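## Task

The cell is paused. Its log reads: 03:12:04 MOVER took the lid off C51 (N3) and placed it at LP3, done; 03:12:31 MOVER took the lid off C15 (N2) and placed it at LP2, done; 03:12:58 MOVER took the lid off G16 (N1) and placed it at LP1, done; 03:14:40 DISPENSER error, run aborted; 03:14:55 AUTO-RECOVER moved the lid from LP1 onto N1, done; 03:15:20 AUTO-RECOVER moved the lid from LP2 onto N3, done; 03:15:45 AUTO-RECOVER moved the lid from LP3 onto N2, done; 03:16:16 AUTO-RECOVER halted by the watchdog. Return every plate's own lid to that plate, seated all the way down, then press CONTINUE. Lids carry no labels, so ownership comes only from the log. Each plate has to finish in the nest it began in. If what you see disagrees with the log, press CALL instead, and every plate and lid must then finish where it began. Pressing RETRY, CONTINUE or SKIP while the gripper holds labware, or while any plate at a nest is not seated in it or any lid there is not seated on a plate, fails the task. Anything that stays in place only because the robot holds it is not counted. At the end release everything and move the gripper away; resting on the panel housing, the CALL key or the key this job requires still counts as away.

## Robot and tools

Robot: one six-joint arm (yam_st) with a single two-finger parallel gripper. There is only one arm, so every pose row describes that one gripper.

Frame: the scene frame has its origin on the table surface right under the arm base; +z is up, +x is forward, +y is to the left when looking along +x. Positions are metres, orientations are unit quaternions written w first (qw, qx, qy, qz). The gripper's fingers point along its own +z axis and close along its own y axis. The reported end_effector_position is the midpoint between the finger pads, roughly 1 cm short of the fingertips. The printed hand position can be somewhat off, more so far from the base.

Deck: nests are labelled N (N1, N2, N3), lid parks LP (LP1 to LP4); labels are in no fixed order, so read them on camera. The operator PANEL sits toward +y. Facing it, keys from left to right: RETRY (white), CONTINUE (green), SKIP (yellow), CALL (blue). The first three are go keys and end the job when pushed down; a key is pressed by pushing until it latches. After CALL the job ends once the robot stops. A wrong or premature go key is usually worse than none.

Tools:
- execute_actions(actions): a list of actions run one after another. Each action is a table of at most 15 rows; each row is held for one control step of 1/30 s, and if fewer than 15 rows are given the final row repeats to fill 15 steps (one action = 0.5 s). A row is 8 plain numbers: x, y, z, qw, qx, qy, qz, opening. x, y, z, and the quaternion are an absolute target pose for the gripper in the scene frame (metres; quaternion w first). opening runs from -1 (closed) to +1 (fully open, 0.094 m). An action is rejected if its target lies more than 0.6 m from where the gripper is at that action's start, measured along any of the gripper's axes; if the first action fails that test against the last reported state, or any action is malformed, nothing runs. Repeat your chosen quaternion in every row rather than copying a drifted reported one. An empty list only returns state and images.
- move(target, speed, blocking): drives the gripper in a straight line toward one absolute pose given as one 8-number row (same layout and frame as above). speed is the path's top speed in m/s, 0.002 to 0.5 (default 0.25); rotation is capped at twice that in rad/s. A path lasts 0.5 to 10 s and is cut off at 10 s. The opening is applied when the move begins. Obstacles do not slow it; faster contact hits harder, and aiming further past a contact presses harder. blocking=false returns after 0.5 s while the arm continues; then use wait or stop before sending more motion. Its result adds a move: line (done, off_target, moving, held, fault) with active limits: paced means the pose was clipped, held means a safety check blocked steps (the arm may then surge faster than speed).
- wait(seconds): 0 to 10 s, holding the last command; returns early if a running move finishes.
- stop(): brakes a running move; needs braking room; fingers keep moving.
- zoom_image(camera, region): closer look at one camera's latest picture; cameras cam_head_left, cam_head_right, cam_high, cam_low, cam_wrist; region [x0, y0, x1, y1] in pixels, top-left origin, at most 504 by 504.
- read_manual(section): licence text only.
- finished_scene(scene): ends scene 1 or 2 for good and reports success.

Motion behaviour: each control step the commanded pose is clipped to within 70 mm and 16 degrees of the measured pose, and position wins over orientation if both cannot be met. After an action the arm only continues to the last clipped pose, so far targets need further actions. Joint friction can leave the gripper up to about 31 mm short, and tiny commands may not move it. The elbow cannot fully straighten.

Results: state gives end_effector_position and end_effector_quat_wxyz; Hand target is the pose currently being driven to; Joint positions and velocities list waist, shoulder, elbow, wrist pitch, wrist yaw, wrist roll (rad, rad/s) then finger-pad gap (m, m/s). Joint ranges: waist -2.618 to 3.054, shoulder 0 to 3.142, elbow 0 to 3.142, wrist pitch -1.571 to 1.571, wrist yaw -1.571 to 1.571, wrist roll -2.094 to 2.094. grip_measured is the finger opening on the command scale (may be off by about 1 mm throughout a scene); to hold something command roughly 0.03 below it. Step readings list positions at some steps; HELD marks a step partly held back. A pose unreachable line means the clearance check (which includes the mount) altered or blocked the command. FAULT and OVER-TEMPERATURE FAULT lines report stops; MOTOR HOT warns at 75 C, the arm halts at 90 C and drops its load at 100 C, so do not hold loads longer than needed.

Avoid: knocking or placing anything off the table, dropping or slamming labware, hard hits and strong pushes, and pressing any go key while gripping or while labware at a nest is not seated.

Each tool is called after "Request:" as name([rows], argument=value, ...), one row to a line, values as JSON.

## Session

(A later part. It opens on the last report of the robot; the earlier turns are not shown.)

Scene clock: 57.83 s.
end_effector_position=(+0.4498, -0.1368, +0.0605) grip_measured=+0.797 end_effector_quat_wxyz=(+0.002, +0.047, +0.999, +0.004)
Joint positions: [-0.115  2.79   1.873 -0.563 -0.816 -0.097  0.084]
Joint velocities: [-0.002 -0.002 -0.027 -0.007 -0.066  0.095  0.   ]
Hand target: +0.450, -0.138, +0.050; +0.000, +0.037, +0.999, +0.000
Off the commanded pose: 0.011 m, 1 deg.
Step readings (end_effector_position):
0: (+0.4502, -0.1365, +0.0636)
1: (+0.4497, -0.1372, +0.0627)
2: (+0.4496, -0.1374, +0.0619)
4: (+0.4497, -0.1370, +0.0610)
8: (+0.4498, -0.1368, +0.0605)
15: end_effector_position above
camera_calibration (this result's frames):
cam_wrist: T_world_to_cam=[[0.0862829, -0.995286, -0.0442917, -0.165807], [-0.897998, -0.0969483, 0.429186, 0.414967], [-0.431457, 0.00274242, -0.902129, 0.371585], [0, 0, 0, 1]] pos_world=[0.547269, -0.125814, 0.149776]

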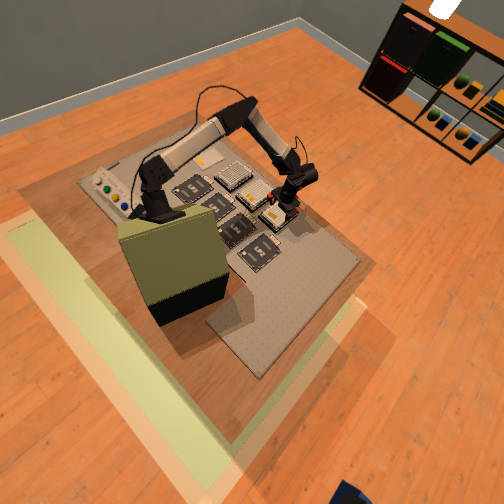

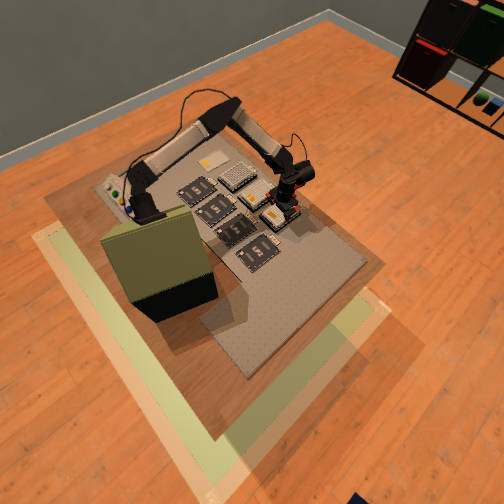

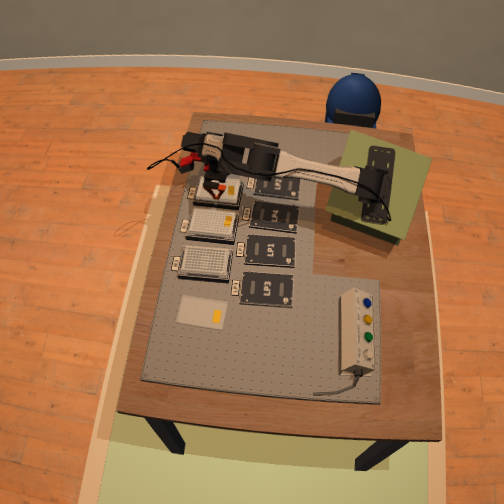

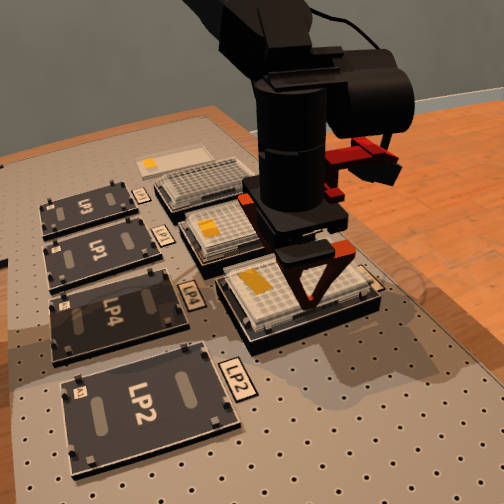

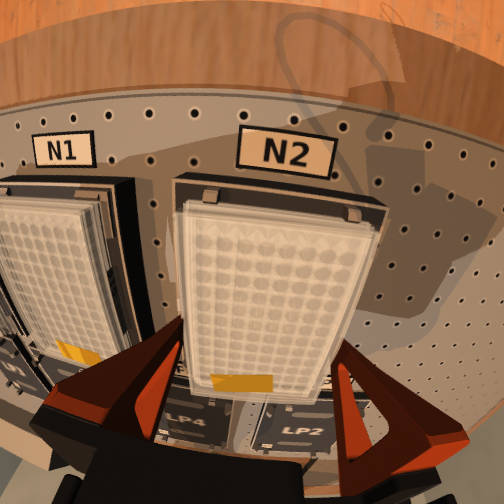

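Request:
execute_actions([
  [[0.451,-0.138,0.062,0,0.015,0.9999,0,0.75],[0.451,-0.138,0.044,0,0.015,0.9999,0,0.75],[0.451,-0.138,0.044,0,0.036,0.9994,0,0.75],[0.451,-0.138,0.044,0,0.036,0.9994,0,0.75],[0.451,-0.138,0.062,0,0.036,0.9994,0,0.75],[0.451,-0.138,0.044,0,0.036,0.9994,0,0.75],[0.451,-0.138,0.044,0,0.036,0.9994,0,0.75],[0.451,-0.138,0.044,0,0.036,0.9994,0,0.75],[0.451,-0.138,0.050,0,0.036,0.9994,0,0.75]],
])

Scene clock: 58.93 s.
end_effector_position=(+0.4498, -0.1365, +0.0584) grip_measured=+0.797 end_effector_quat_wxyz=(+0.002, +0.049, +0.999, +0.004)
Joint positions: [-0.111  2.792  1.873 -0.557 -0.815 -0.088  0.084]
Joint velocities: [-0.012  0.007  0.007  0.051 -0.051  0.022  0.002]
Hand target: +0.451, -0.138, +0.050; +0.000, +0.036, +0.999, -0.000
Off the commanded pose: 0.009 m, 2 deg.
Step readings (end_effector_position):
0: (+0.4498, -0.1368, +0.0605)
1: (+0.4497, -0.1368, +0.0605)
2: (+0.4496, -0.1369, +0.0601)
4: (+0.4497, -0.1368, +0.0597)
8: (+0.4498, -0.1364, +0.0584)
15: end_effector_position above
camera_calibration (this result's frames):
cam_wrist: T_world_to_cam=[[0.0826047, -0.995625, -0.0436633, -0.164044], [-0.898096, -0.0933608, 0.429776, 0.416355], [-0.431972, 0.00371237, -0.901879, 0.370013], [0, 0, 0, 1]] pos_world=[0.547313, -0.125829, 0.147606]

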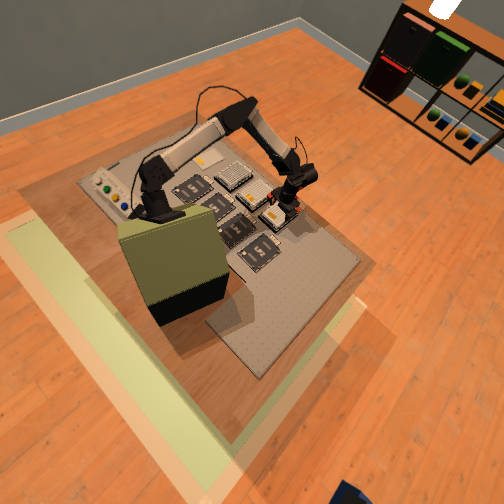

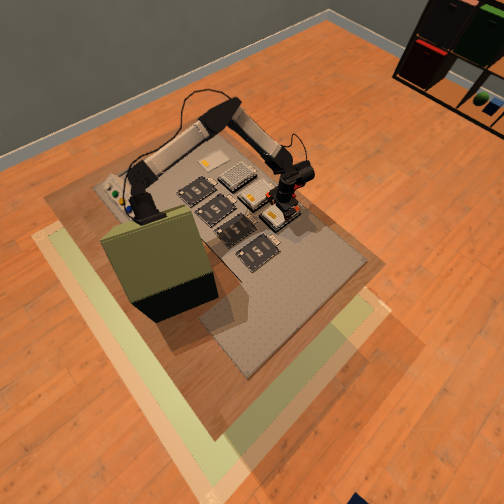

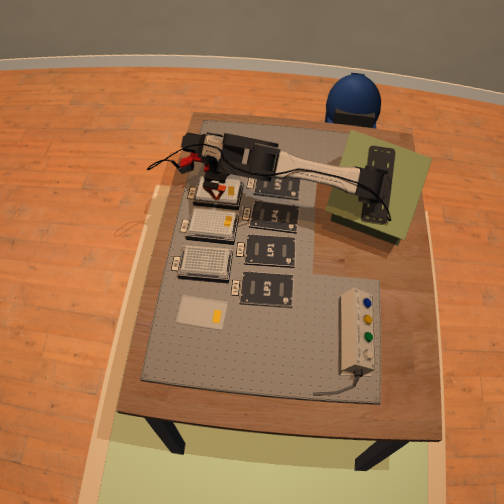

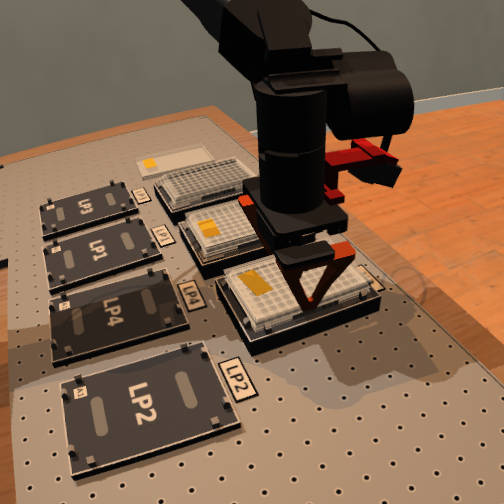

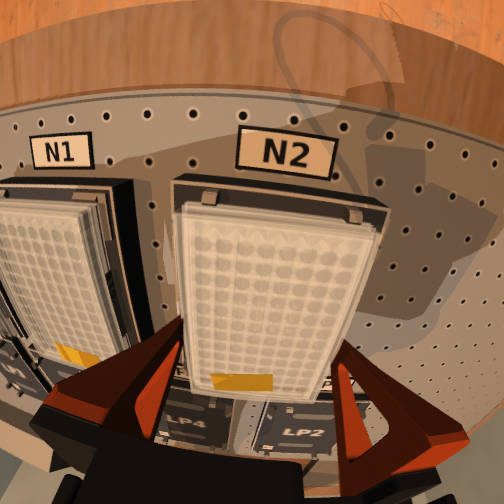

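Request:
zoom_image(camera="cam_low", region=[200,230,400,360])

Request:
zoom_image(camera="cam_wrist", region=[160,165,400,345])

Region (200, 230, 400, 360) of cam_low's 504x504 image, scaled by 2.520, with more detail than that image has; it fills the top 328 rows of this view, and the rest is white.

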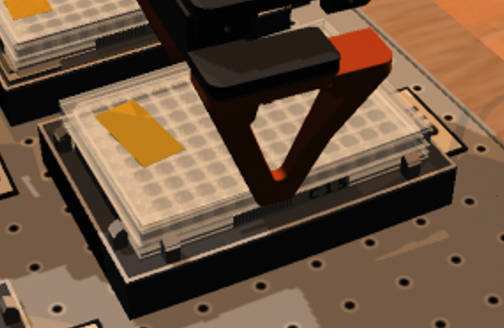

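Region (160, 165, 400, 345) of cam_wrist's 504x504 image, scaled by 2.100, with more detail than that image has; it fills the top 378 rows of this view, and the rest is white.

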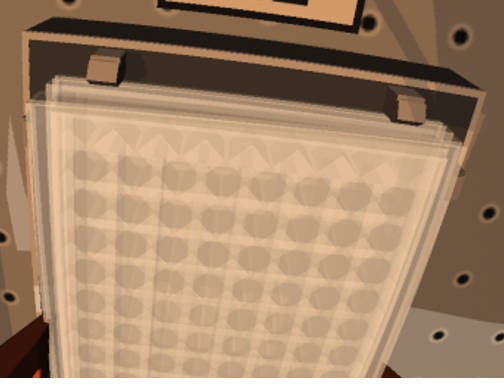

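Request:
execute_actions([
  [[0.450,-0.137,0.064,0,0.036,0.9994,0,0.75],[0.450,-0.137,0.042,0,0.036,0.9994,0,0.75],[0.450,-0.137,0.042,0,0.036,0.9994,0,0.75],[0.450,-0.137,0.042,0,0.036,0.9994,0,0.75],[0.450,-0.137,0.042,0,0.036,0.9994,0,0.75],[0.450,-0.137,0.057,0,0.036,0.9994,0,0.75],[0.450,-0.137,0.057,0,0.036,0.9994,0,0.75],[0.450,-0.137,0.057,0,0.036,0.9994,0,0.8],[0.450,-0.137,0.057,0,0.036,0.9994,0,0.82],[0.450,-0.137,0.057,0,0.036,0.9994,0,0.85],[0.450,-0.137,0.057,0,0.036,0.9994,0,0.9],[0.450,-0.137,0.057,0,0.036,0.9994,0,1]],
])

Request:
zoom_image(camera="cam_low", region=[200,230,400,360])

Scene clock: 60.33 s.
end_effector_position=(+0.4498, -0.1367, +0.0584) grip_measured=+1.000 end_effector_quat_wxyz=(+0.002, +0.043, +0.999, +0.004)
Joint positions: [-0.111  2.792  1.873 -0.557 -0.814 -0.1    0.094]
Joint velocities: [-0.007 -0.002 -0.022  0.007 -0.051 -0.007  0.   ]
Hand target: +0.450, -0.137, +0.057; +0.000, +0.036, +0.999, +0.000
Off the commanded pose: 0.001 m, 1 deg.
Step readings (end_effector_position):
0: (+0.4498, -0.1365, +0.0584)
1: (+0.4496, -0.1365, +0.0584)
2: (+0.4499, -0.1365, +0.0584)
4: (+0.4501, -0.1366, +0.0584)
8: (+0.4498, -0.1365, +0.0584)
15: end_effector_position above
camera_calibration (this result's frames):
cam_wrist: T_world_to_cam=[[0.0942735, -0.994626, -0.0427983, -0.169353], [-0.897031, -0.103512, 0.429675, 0.414524], [-0.431796, -0.00211555, -0.901969, 0.369164], [0, 0, 0, 1]] pos_world=[0.54721, -0.124753, 0.147615]

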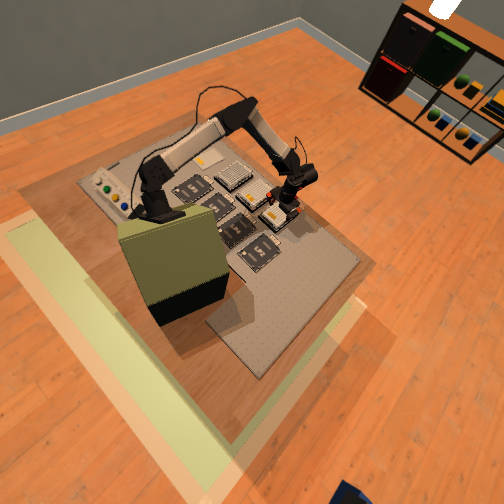

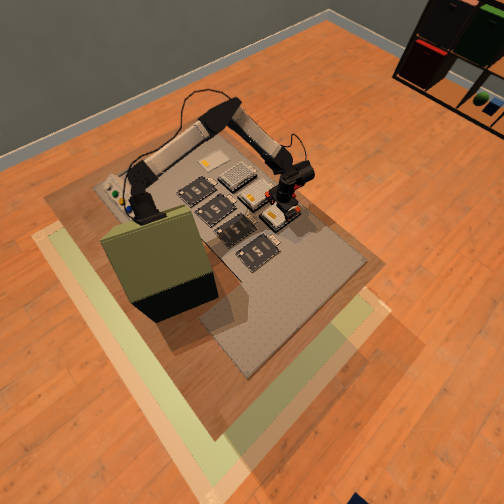

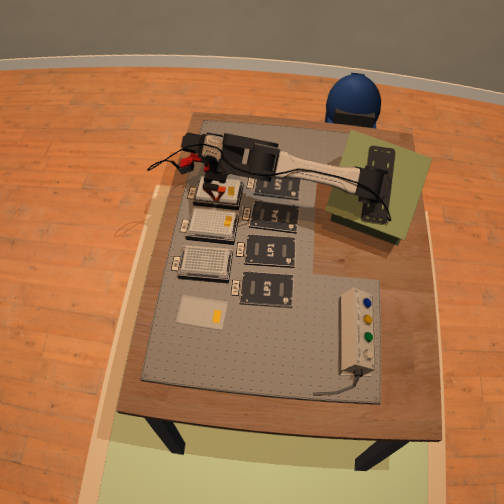

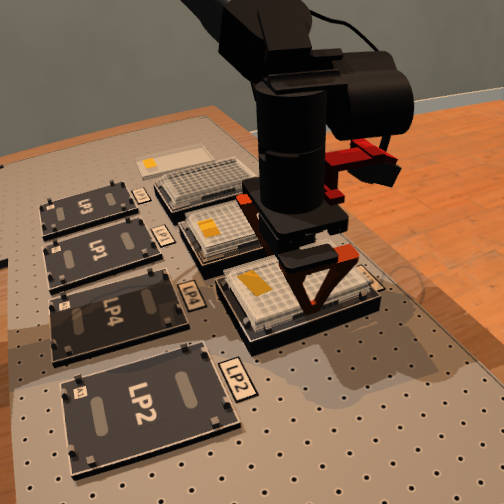

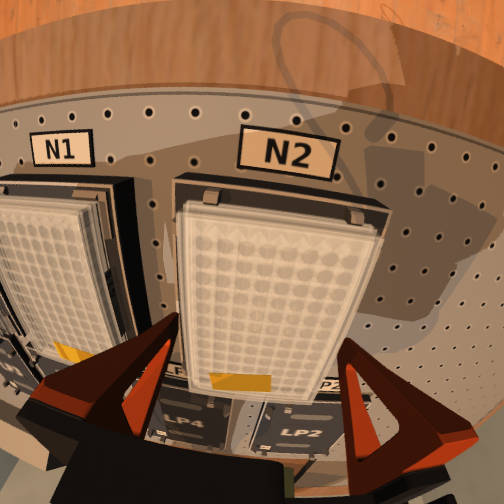

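Region (200, 230, 400, 360) of cam_low's 504x504 image, scaled by 2.520, with more detail than that image has; it fills the top 328 rows of this view, and the rest is white.

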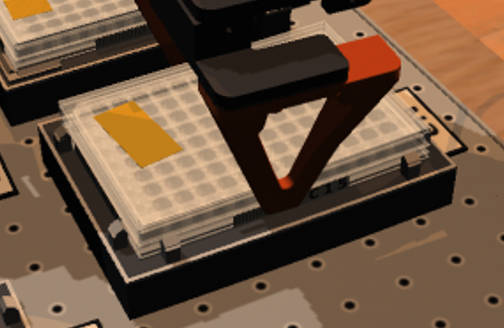

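Request:
execute_actions([
  [[0.45,-0.137,0.085,0,0.036,0.9994,0,1],[0.45,-0.137,0.11,0,0.036,0.9994,0,1]],
  [[0.45,-0.05,0.125,0,0.036,0.9994,0,1]],
  [[0.445,0.12,0.125,0,0.036,0.9994,0,1]],
  [[0.438,0.285,0.11,0,0.036,0.9994,0,1]],
  [[0.438,0.285,0.07,0,0.036,0.9994,0,1]],
])

Request:
zoom_image(camera="cam_low", region=[140,150,400,360])

Scene clock: 64.13 s.
end_effector_position=(+0.4308, +0.2731, +0.0685) grip_measured=+1.000 end_effector_quat_wxyz=(-0.012, +0.046, +0.999, -0.007)
Joint positions: [ 0.545  2.102  1.786 -0.671 -0.566  0.685  0.094]
Joint velocities: [ 0.002 -0.012 -0.022 -0.007  0.051  0.037  0.   ]
Hand target: +0.438, +0.285, +0.070; +0.000, +0.036, +0.999, +0.000
Off the commanded pose: 0.014 m, 2 deg.
Step readings (end_effector_position; steps 1 to 15: 1st action; 16 to 30: 2nd action; 31 to 45: 3rd action; 46 to 60: 4th action; 61 to 75: 5th action):
0: (+0.4498, -0.1368, +0.0584)
1: (+0.4495, -0.1367, +0.0597)
2: (+0.4484, -0.1361, +0.0636)
4: (+0.4492, -0.1360, +0.0772)
8: (+0.4577, -0.1398, +0.1063)
15: (+0.4534, -0.1398, +0.1115)
16: (+0.4520, -0.1359, +0.1122)
17: (+0.4458, -0.1273, +0.1137)
19: (+0.4411, -0.0998, +0.1175)
23: (+0.4577, -0.0476, +0.1265)
30: (+0.4622, -0.0389, +0.1299)
31: (+0.4602, -0.0354, +0.1292)
32: (+0.4549, -0.0284, +0.1286)
34: (+0.4491, -0.0001, +0.1271)
38: (+0.4482, +0.0822, +0.1252)
45: (+0.4523, +0.1440, +0.1294)
46: (+0.4512, +0.1446, +0.1284)
47: (+0.4486, +0.1490, +0.1259)
49: (+0.4412, +0.1742, +0.1175)
53: (+0.4284, +0.2496, +0.1027)
60: (+0.4351, +0.2995, +0.1067)
61: (+0.4361, +0.2964, +0.1047)
62: (+0.4379, +0.2943, +0.1015)
64: (+0.4369, +0.2877, +0.0900)
68: (+0.4307, +0.2755, +0.0708)
75: end_effector_position above
camera_calibration (this result's frames):
cam_wrist: T_world_to_cam=[[0.0883499, -0.995781, -0.0247819, 0.242106], [-0.884204, -0.0898578, 0.458377, 0.424322], [-0.45867, -0.0185853, -0.888412, 0.386052], [0, 0, 0, 1]] pos_world=[0.530867, 0.286388, 0.154473]

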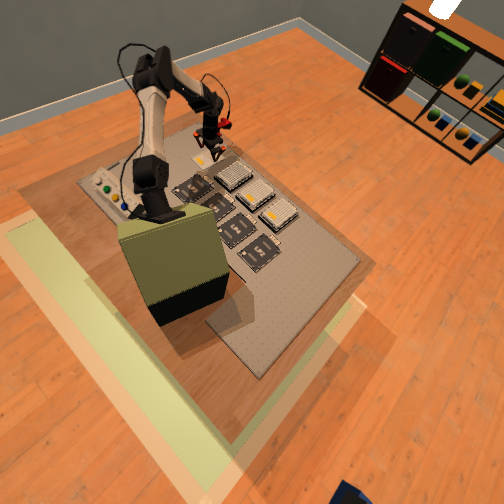

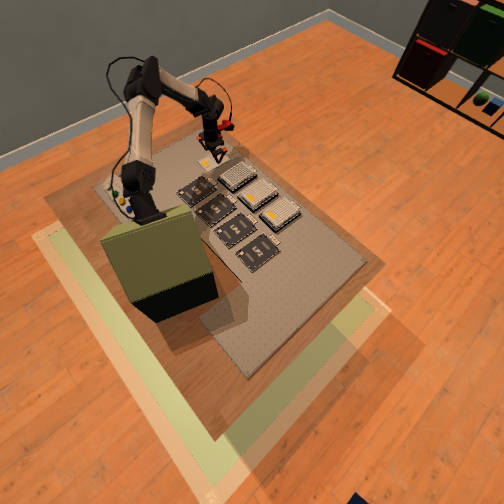

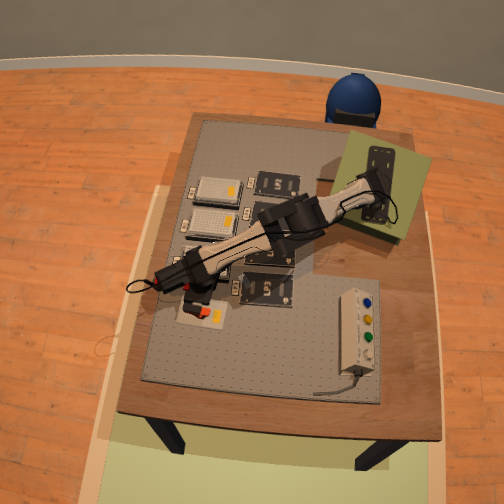

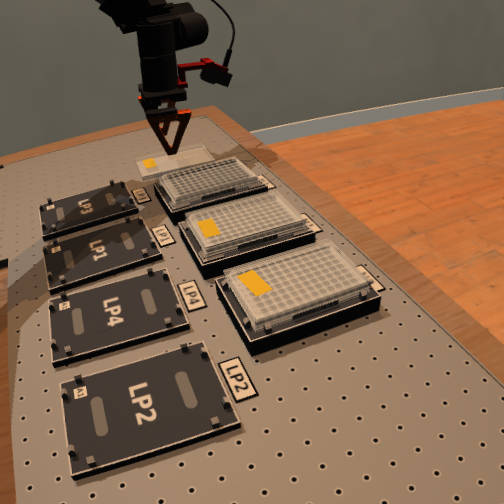

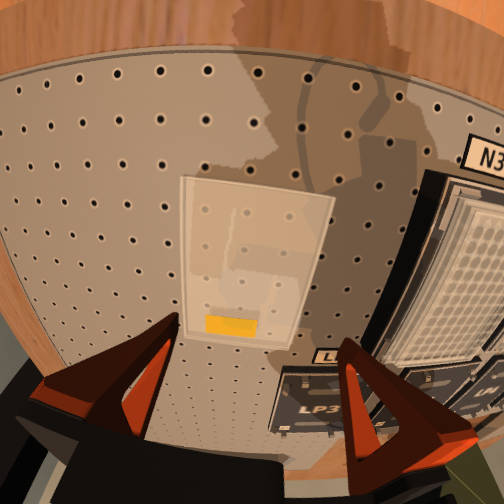

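Region (140, 150, 400, 360) of cam_low's 504x504 image, scaled by 1.938, with more detail than that image has; it fills the top 407 rows of this view, and the rest is white.

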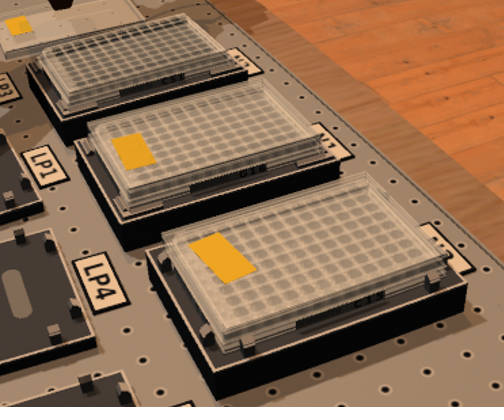

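Request:
execute_actions([
  [[0.438,0.29,0.045,0,0.036,0.9994,0,1]],
  [[0.436,0.285,0.034,0,0.036,0.9994,0,1]],
])

Scene clock: 65.57 s.
end_effector_position=(+0.4369, +0.2831, +0.0423) grip_measured=+1.000 end_effector_quat_wxyz=(+0.000, +0.039, +0.999, -0.000)
Joint positions: [ 0.585  2.163  1.823 -0.594 -0.539  0.728  0.094]
Joint velocities: [-0.002 -0.002 -0.022  0.007  0.037 -0.022  0.   ]
Hand target: +0.436, +0.285, +0.034; +0.000, +0.036, +0.999, -0.000
Off the commanded pose: 0.009 m, 0 deg.
Step readings (end_effector_position; steps 1 to 15: 1st action; 16 to 30: 2nd action):
0: (+0.4310, +0.2730, +0.0685)
1: (+0.4316, +0.2735, +0.0672)
2: (+0.4335, +0.2756, +0.0649)
4: (+0.4343, +0.2804, +0.0583)
8: (+0.4298, +0.2839, +0.0485)
15: (+0.4309, +0.2840, +0.0479)
16: (+0.4317, +0.2843, +0.0477)
17: (+0.4331, +0.2848, +0.0471)
19: (+0.4350, +0.2848, +0.0457)
23: (+0.4361, +0.2831, +0.0428)
30: end_effector_position above
camera_calibration (this result's frames):
cam_wrist: T_world_to_cam=[[0.102313, -0.994127, -0.0352537, 0.244712], [-0.894258, -0.107441, 0.434465, 0.452976], [-0.435701, -0.0129254, -0.899999, 0.354584], [0, 0, 0, 1]] pos_world=[0.534533, 0.296526, 0.13095]

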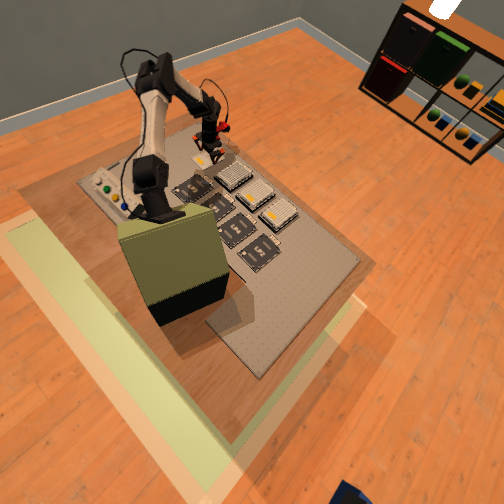

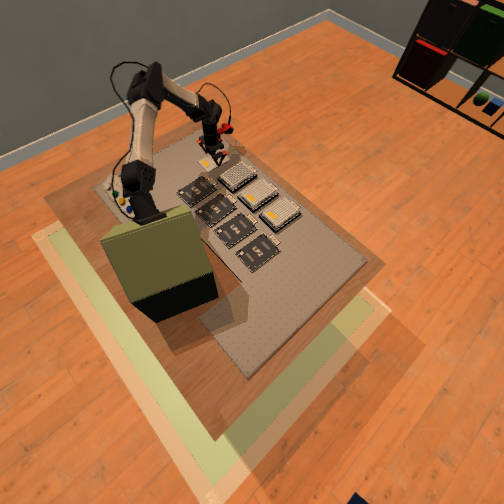

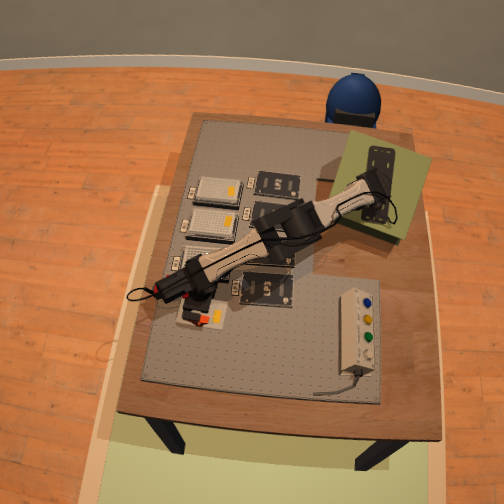

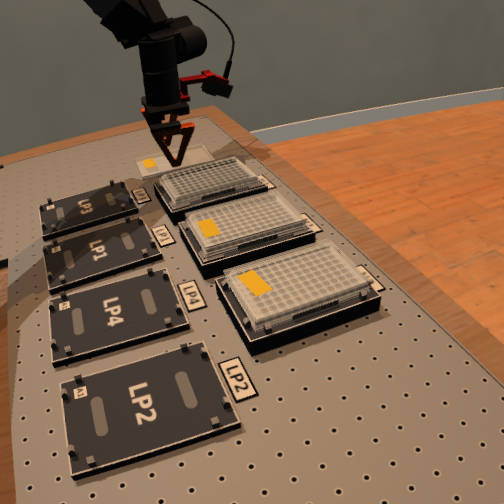

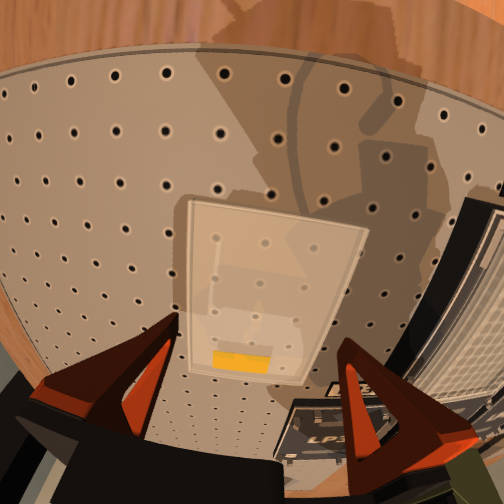

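Request:
execute_actions([
  [[0.438,0.2845,0.028,0,0.036,0.9994,0,1],[0.438,0.2845,0.028,0,0.036,0.9994,0,1],[0.438,0.2845,0.024,0,0.036,0.9994,0,1],[0.438,0.2845,0.024,0,0.036,0.9994,0,1],[0.438,0.2845,0.020,0,0.036,0.9994,0,1],[0.438,0.2845,0.020,0,0.036,0.9994,0,1],[0.438,0.2845,0.016,0,0.036,0.9994,0,1]],
])

Scene clock: 66.33 s.
end_effector_position=(+0.4398, +0.2851, +0.0303) grip_measured=+1.000 end_effector_quat_wxyz=(+0.003, +0.037, +0.999, +0.006)
Joint positions: [ 0.596  2.194  1.839 -0.558 -0.537  0.741  0.094]
Joint velocities: [ 0.046  0.066  0.002  0.081 -0.022 -0.007  0.   ]
Hand target: +0.437, +0.284, +0.016; +0.000, +0.036, +0.999, +0.000
Off the commanded pose: 0.014 m, 1 deg.
Step readings (end_effector_position):
0: (+0.4371, +0.2833, +0.0423)
1: (+0.4371, +0.2830, +0.0418)
2: (+0.4374, +0.2826, +0.0410)
4: (+0.4373, +0.2805, +0.0376)
8: (+0.4389, +0.2802, +0.0336)
15: end_effector_position above
camera_calibration (this result's frames):
cam_wrist: T_world_to_cam=[[0.106961, -0.99319, -0.0461832, 0.244023], [-0.896678, -0.116427, 0.427098, 0.46487], [-0.429566, -0.0042713, -0.903025, 0.340106], [0, 0, 0, 1]] pos_world=[0.536836, 0.297937, 0.119849]

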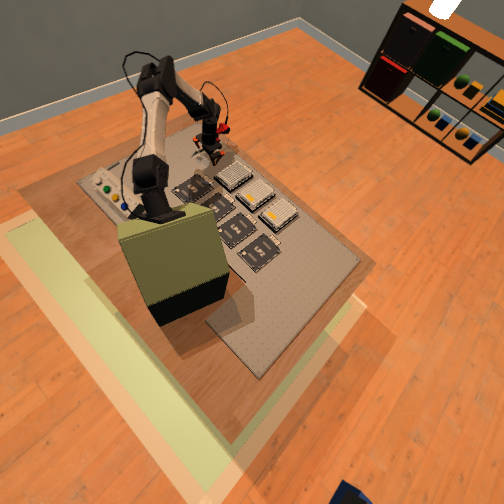

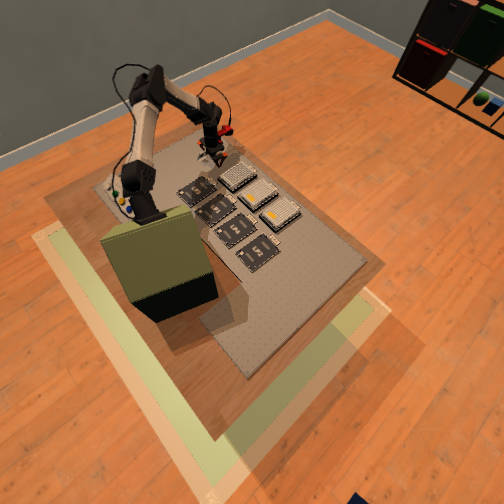

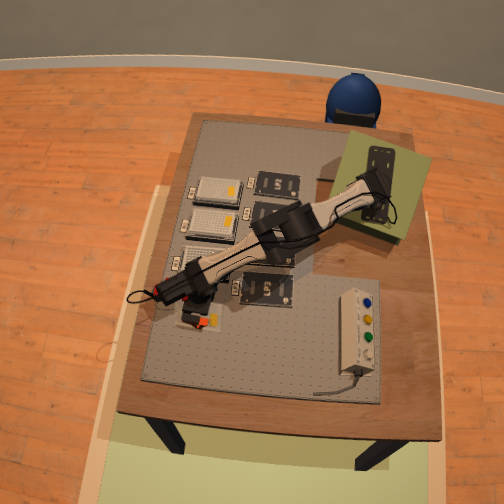

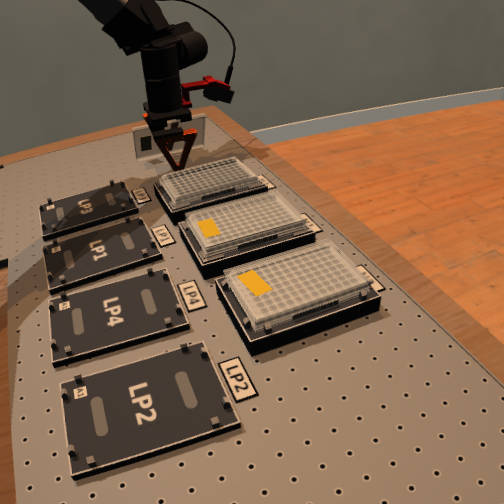

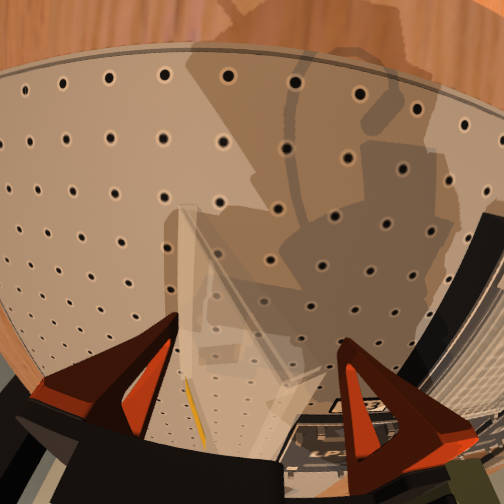

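Request:
execute_actions(actions=[])

Request:
zoom_image(camera="cam_low", region=[110,90,250,200])

Request:
zoom_image(camera="cam_high", region=[150,260,270,350])

Scene clock: 66.80 s.
end_effector_position=(+0.4401, +0.2851, +0.0299) grip_measured=+1.000 end_effector_quat_wxyz=(+0.004, +0.037, +0.999, +0.006)
Joint positions: [ 0.596  2.195  1.839 -0.557 -0.537  0.743  0.094]
Joint velocities: [-0.002 -0.007 -0.002 -0.037 -0.022  0.051  0.   ]
Hand target: +0.438, +0.284, +0.016; +0.000, +0.036, +0.999, +0.000
Off the commanded pose: 0.014 m, 1 deg.
camera_calibration (this result's frames):
cam_wrist: T_world_to_cam=[[0.106319, -0.993259, -0.0461817, 0.244272], [-0.897173, -0.115851, 0.426215, 0.46536], [-0.428692, -0.00388193, -0.903442, 0.339313], [0, 0, 0, 1]] pos_world=[0.536998, 0.297855, 0.119488]

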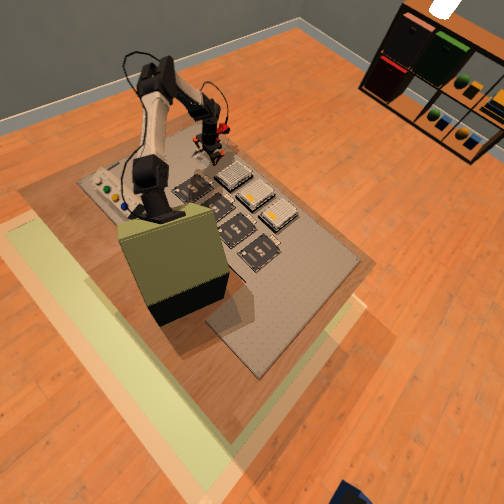

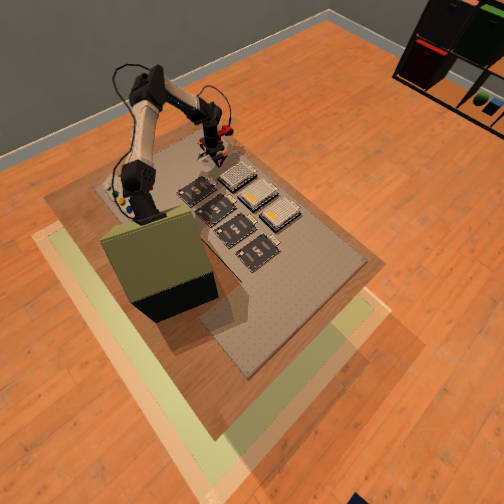

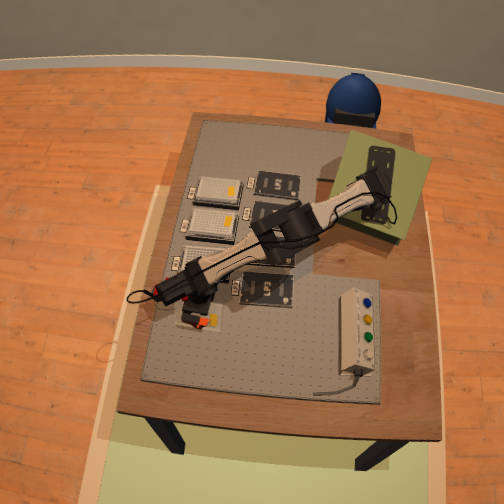

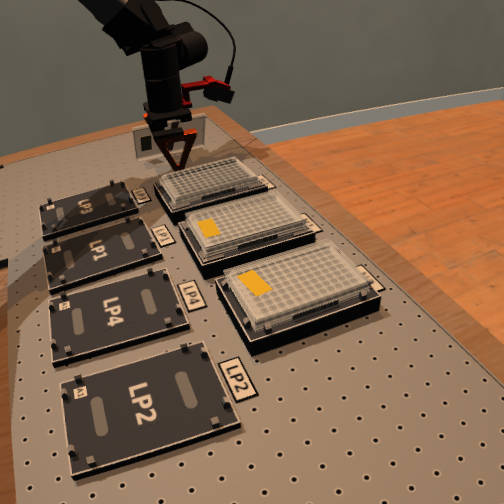

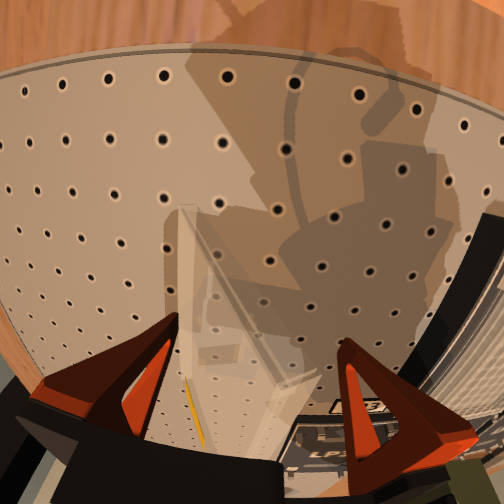

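Region (110, 90, 250, 200) of cam_low's 504x504 image, scaled by 3.600, with more detail than that image has; it fills the top 396 rows of this view, and the rest is white.

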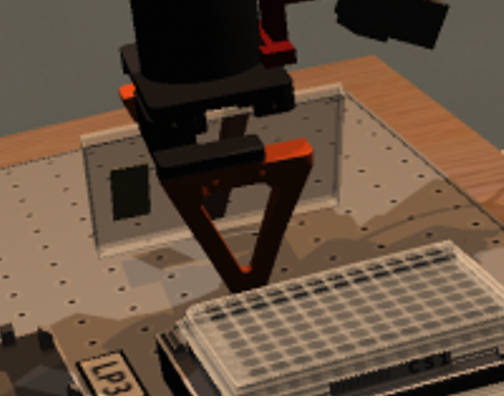

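Region (150, 260, 270, 350) of cam_high's 504x504 image, scaled by 4.200, with more detail than that image has; it fills the top 378 rows of this view, and the rest is white.

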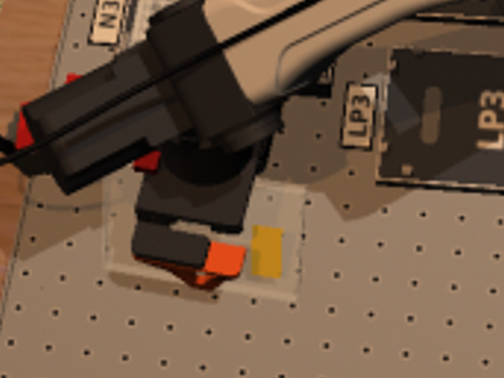

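Request:
execute_actions(actions=[])

Scene clock: 69.13 s.
end_effector_position=(+0.4401, +0.2851, +0.0299) grip_measured=+1.000 end_effector_quat_wxyz=(+0.004, +0.037, +0.999, +0.006)
Joint positions: [ 0.596  2.195  1.839 -0.557 -0.537  0.743  0.094]
Joint velocities: [ 0.002  0.012  0.002 -0.037 -0.022 -0.007  0.   ]
Hand target: +0.438, +0.284, +0.016; +0.000, +0.036, +0.999, +0.000
Off the commanded pose: 0.014 m, 1 deg.
camera_calibration (this result's frames):
cam_wrist: T_world_to_cam=[[0.106319, -0.993259, -0.0461817, 0.244272], [-0.897173, -0.115851, 0.426215, 0.46536], [-0.428692, -0.00388193, -0.903442, 0.339313], [0, 0, 0, 1]] pos_world=[0.536998, 0.297855, 0.119488]

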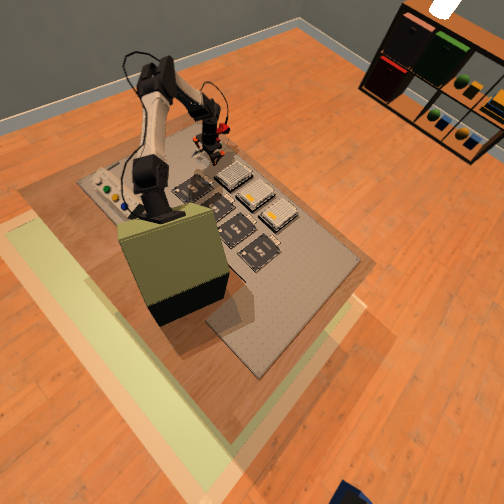

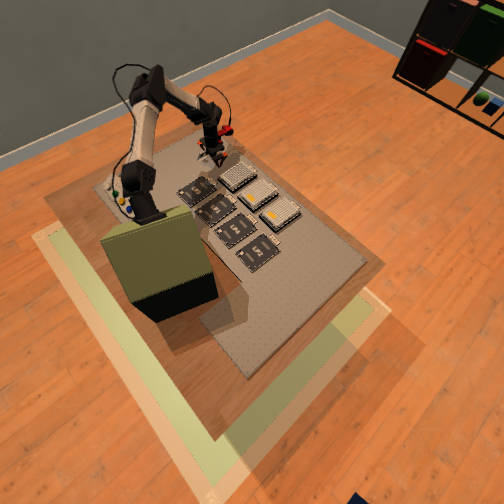

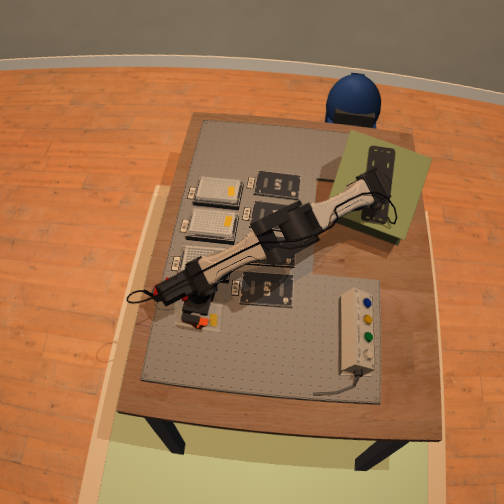

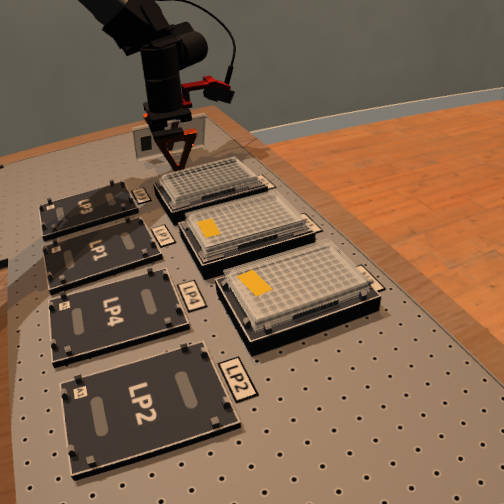

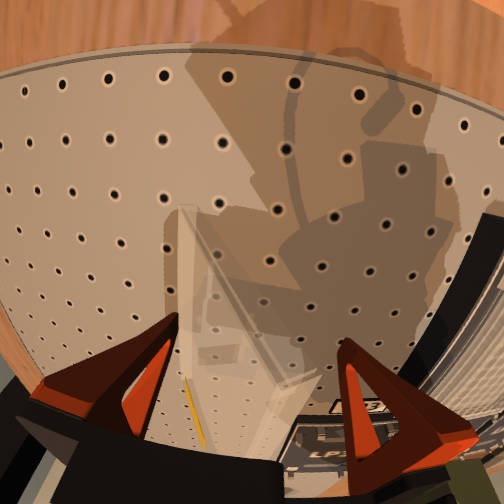

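Request:
move(target=[0.44,0.285,0.075,0,0.036,0.9994,0,1], speed=0.04)

Scene clock: 72.70 s.
end_effector_position=(+0.4412, +0.2881, +0.0681) grip_measured=+1.000 end_effector_quat_wxyz=(+0.003, +0.032, +0.999, +0.001)
Joint positions: [ 0.558  2.118  1.839 -0.66  -0.553  0.693  0.094]
Joint velocities: [ 0.002 -0.007  0.002 -0.007  0.007 -0.007  0.   ]
Hand target: +0.440, +0.285, +0.075; -0.000, +0.036, +0.999, +0.000
Off the commanded pose: 0.008 m, 1 deg.
move: done
camera_calibration (this result's frames):
cam_wrist: T_world_to_cam=[[0.116854, -0.992435, -0.037664, 0.243437], [-0.895242, -0.121678, 0.428644, 0.451097], [-0.429984, -0.0163705, -0.902688, 0.378454], [0, 0, 0, 1]] pos_world=[0.538124, 0.302679, 0.157435]

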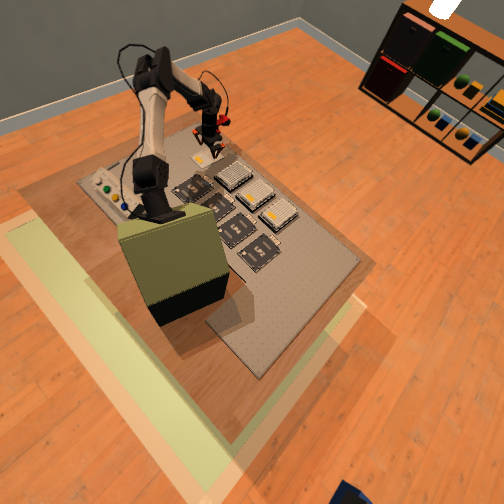

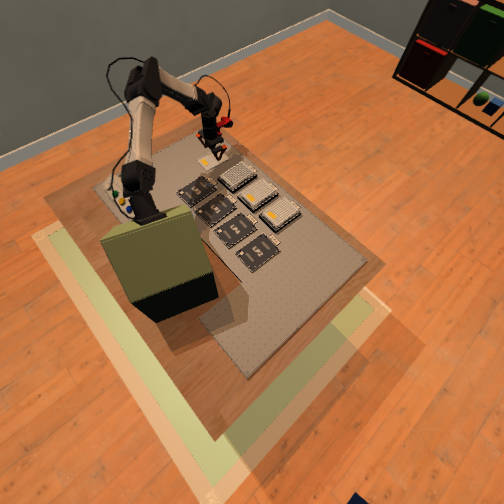

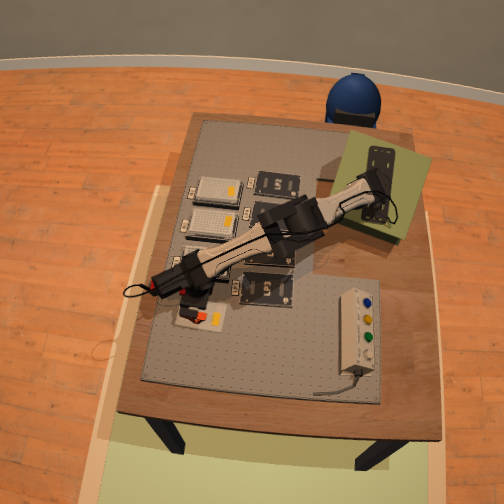

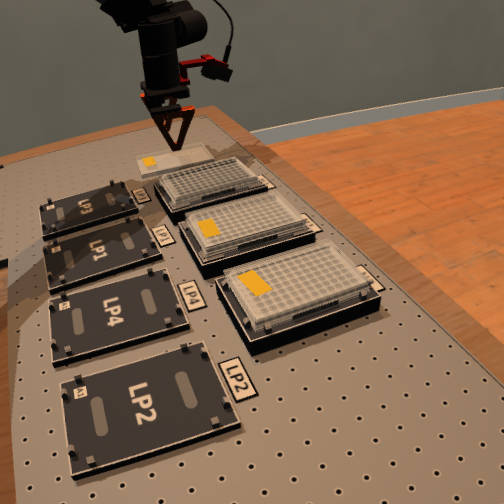

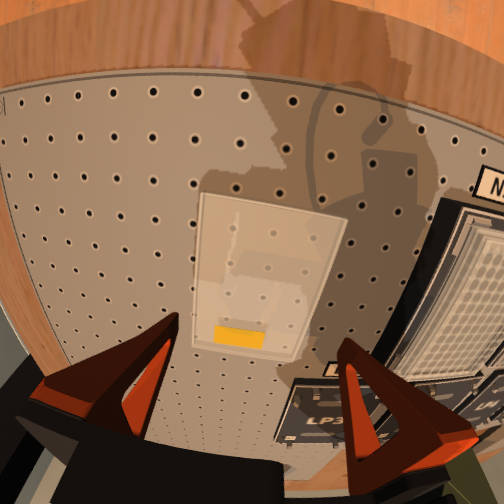

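Request:
zoom_image(camera="cam_low", region=[110,90,250,200])

Request:
zoom_image(camera="cam_high", region=[150,260,270,350])

Request:
zoom_image(camera="cam_wrist", region=[150,160,400,400])

Region (110, 90, 250, 200) of cam_low's 504x504 image, scaled by 3.600, with more detail than that image has; it fills the top 396 rows of this view, and the rest is white.

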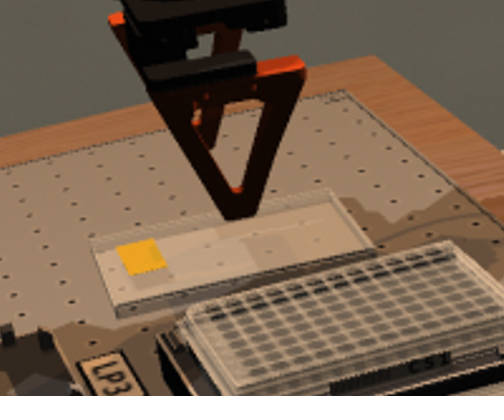

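Region (150, 260, 270, 350) of cam_high's 504x504 image, scaled by 4.200, with more detail than that image has; it fills the top 378 rows of this view, and the rest is white.

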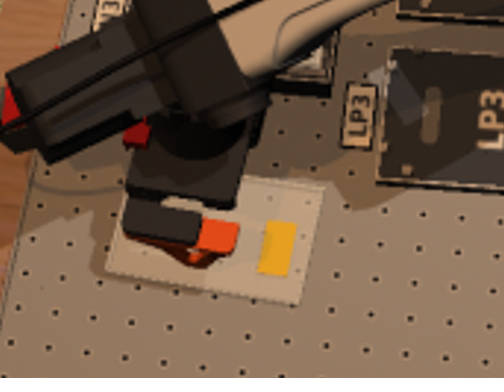

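Region (150, 160, 400, 400) of cam_wrist's 504x504 image, scaled by 2.016, with more detail than that image has; it fills the top 484 rows of this view, and the rest is white.

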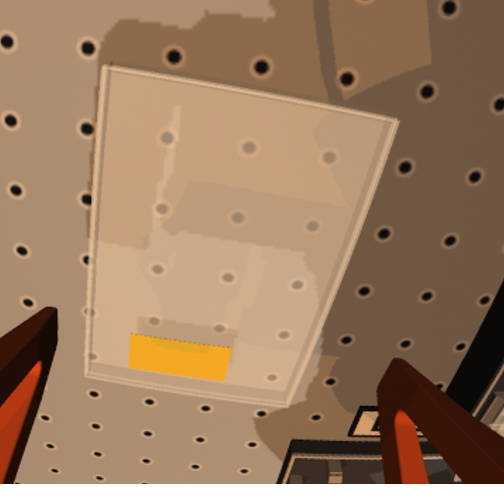

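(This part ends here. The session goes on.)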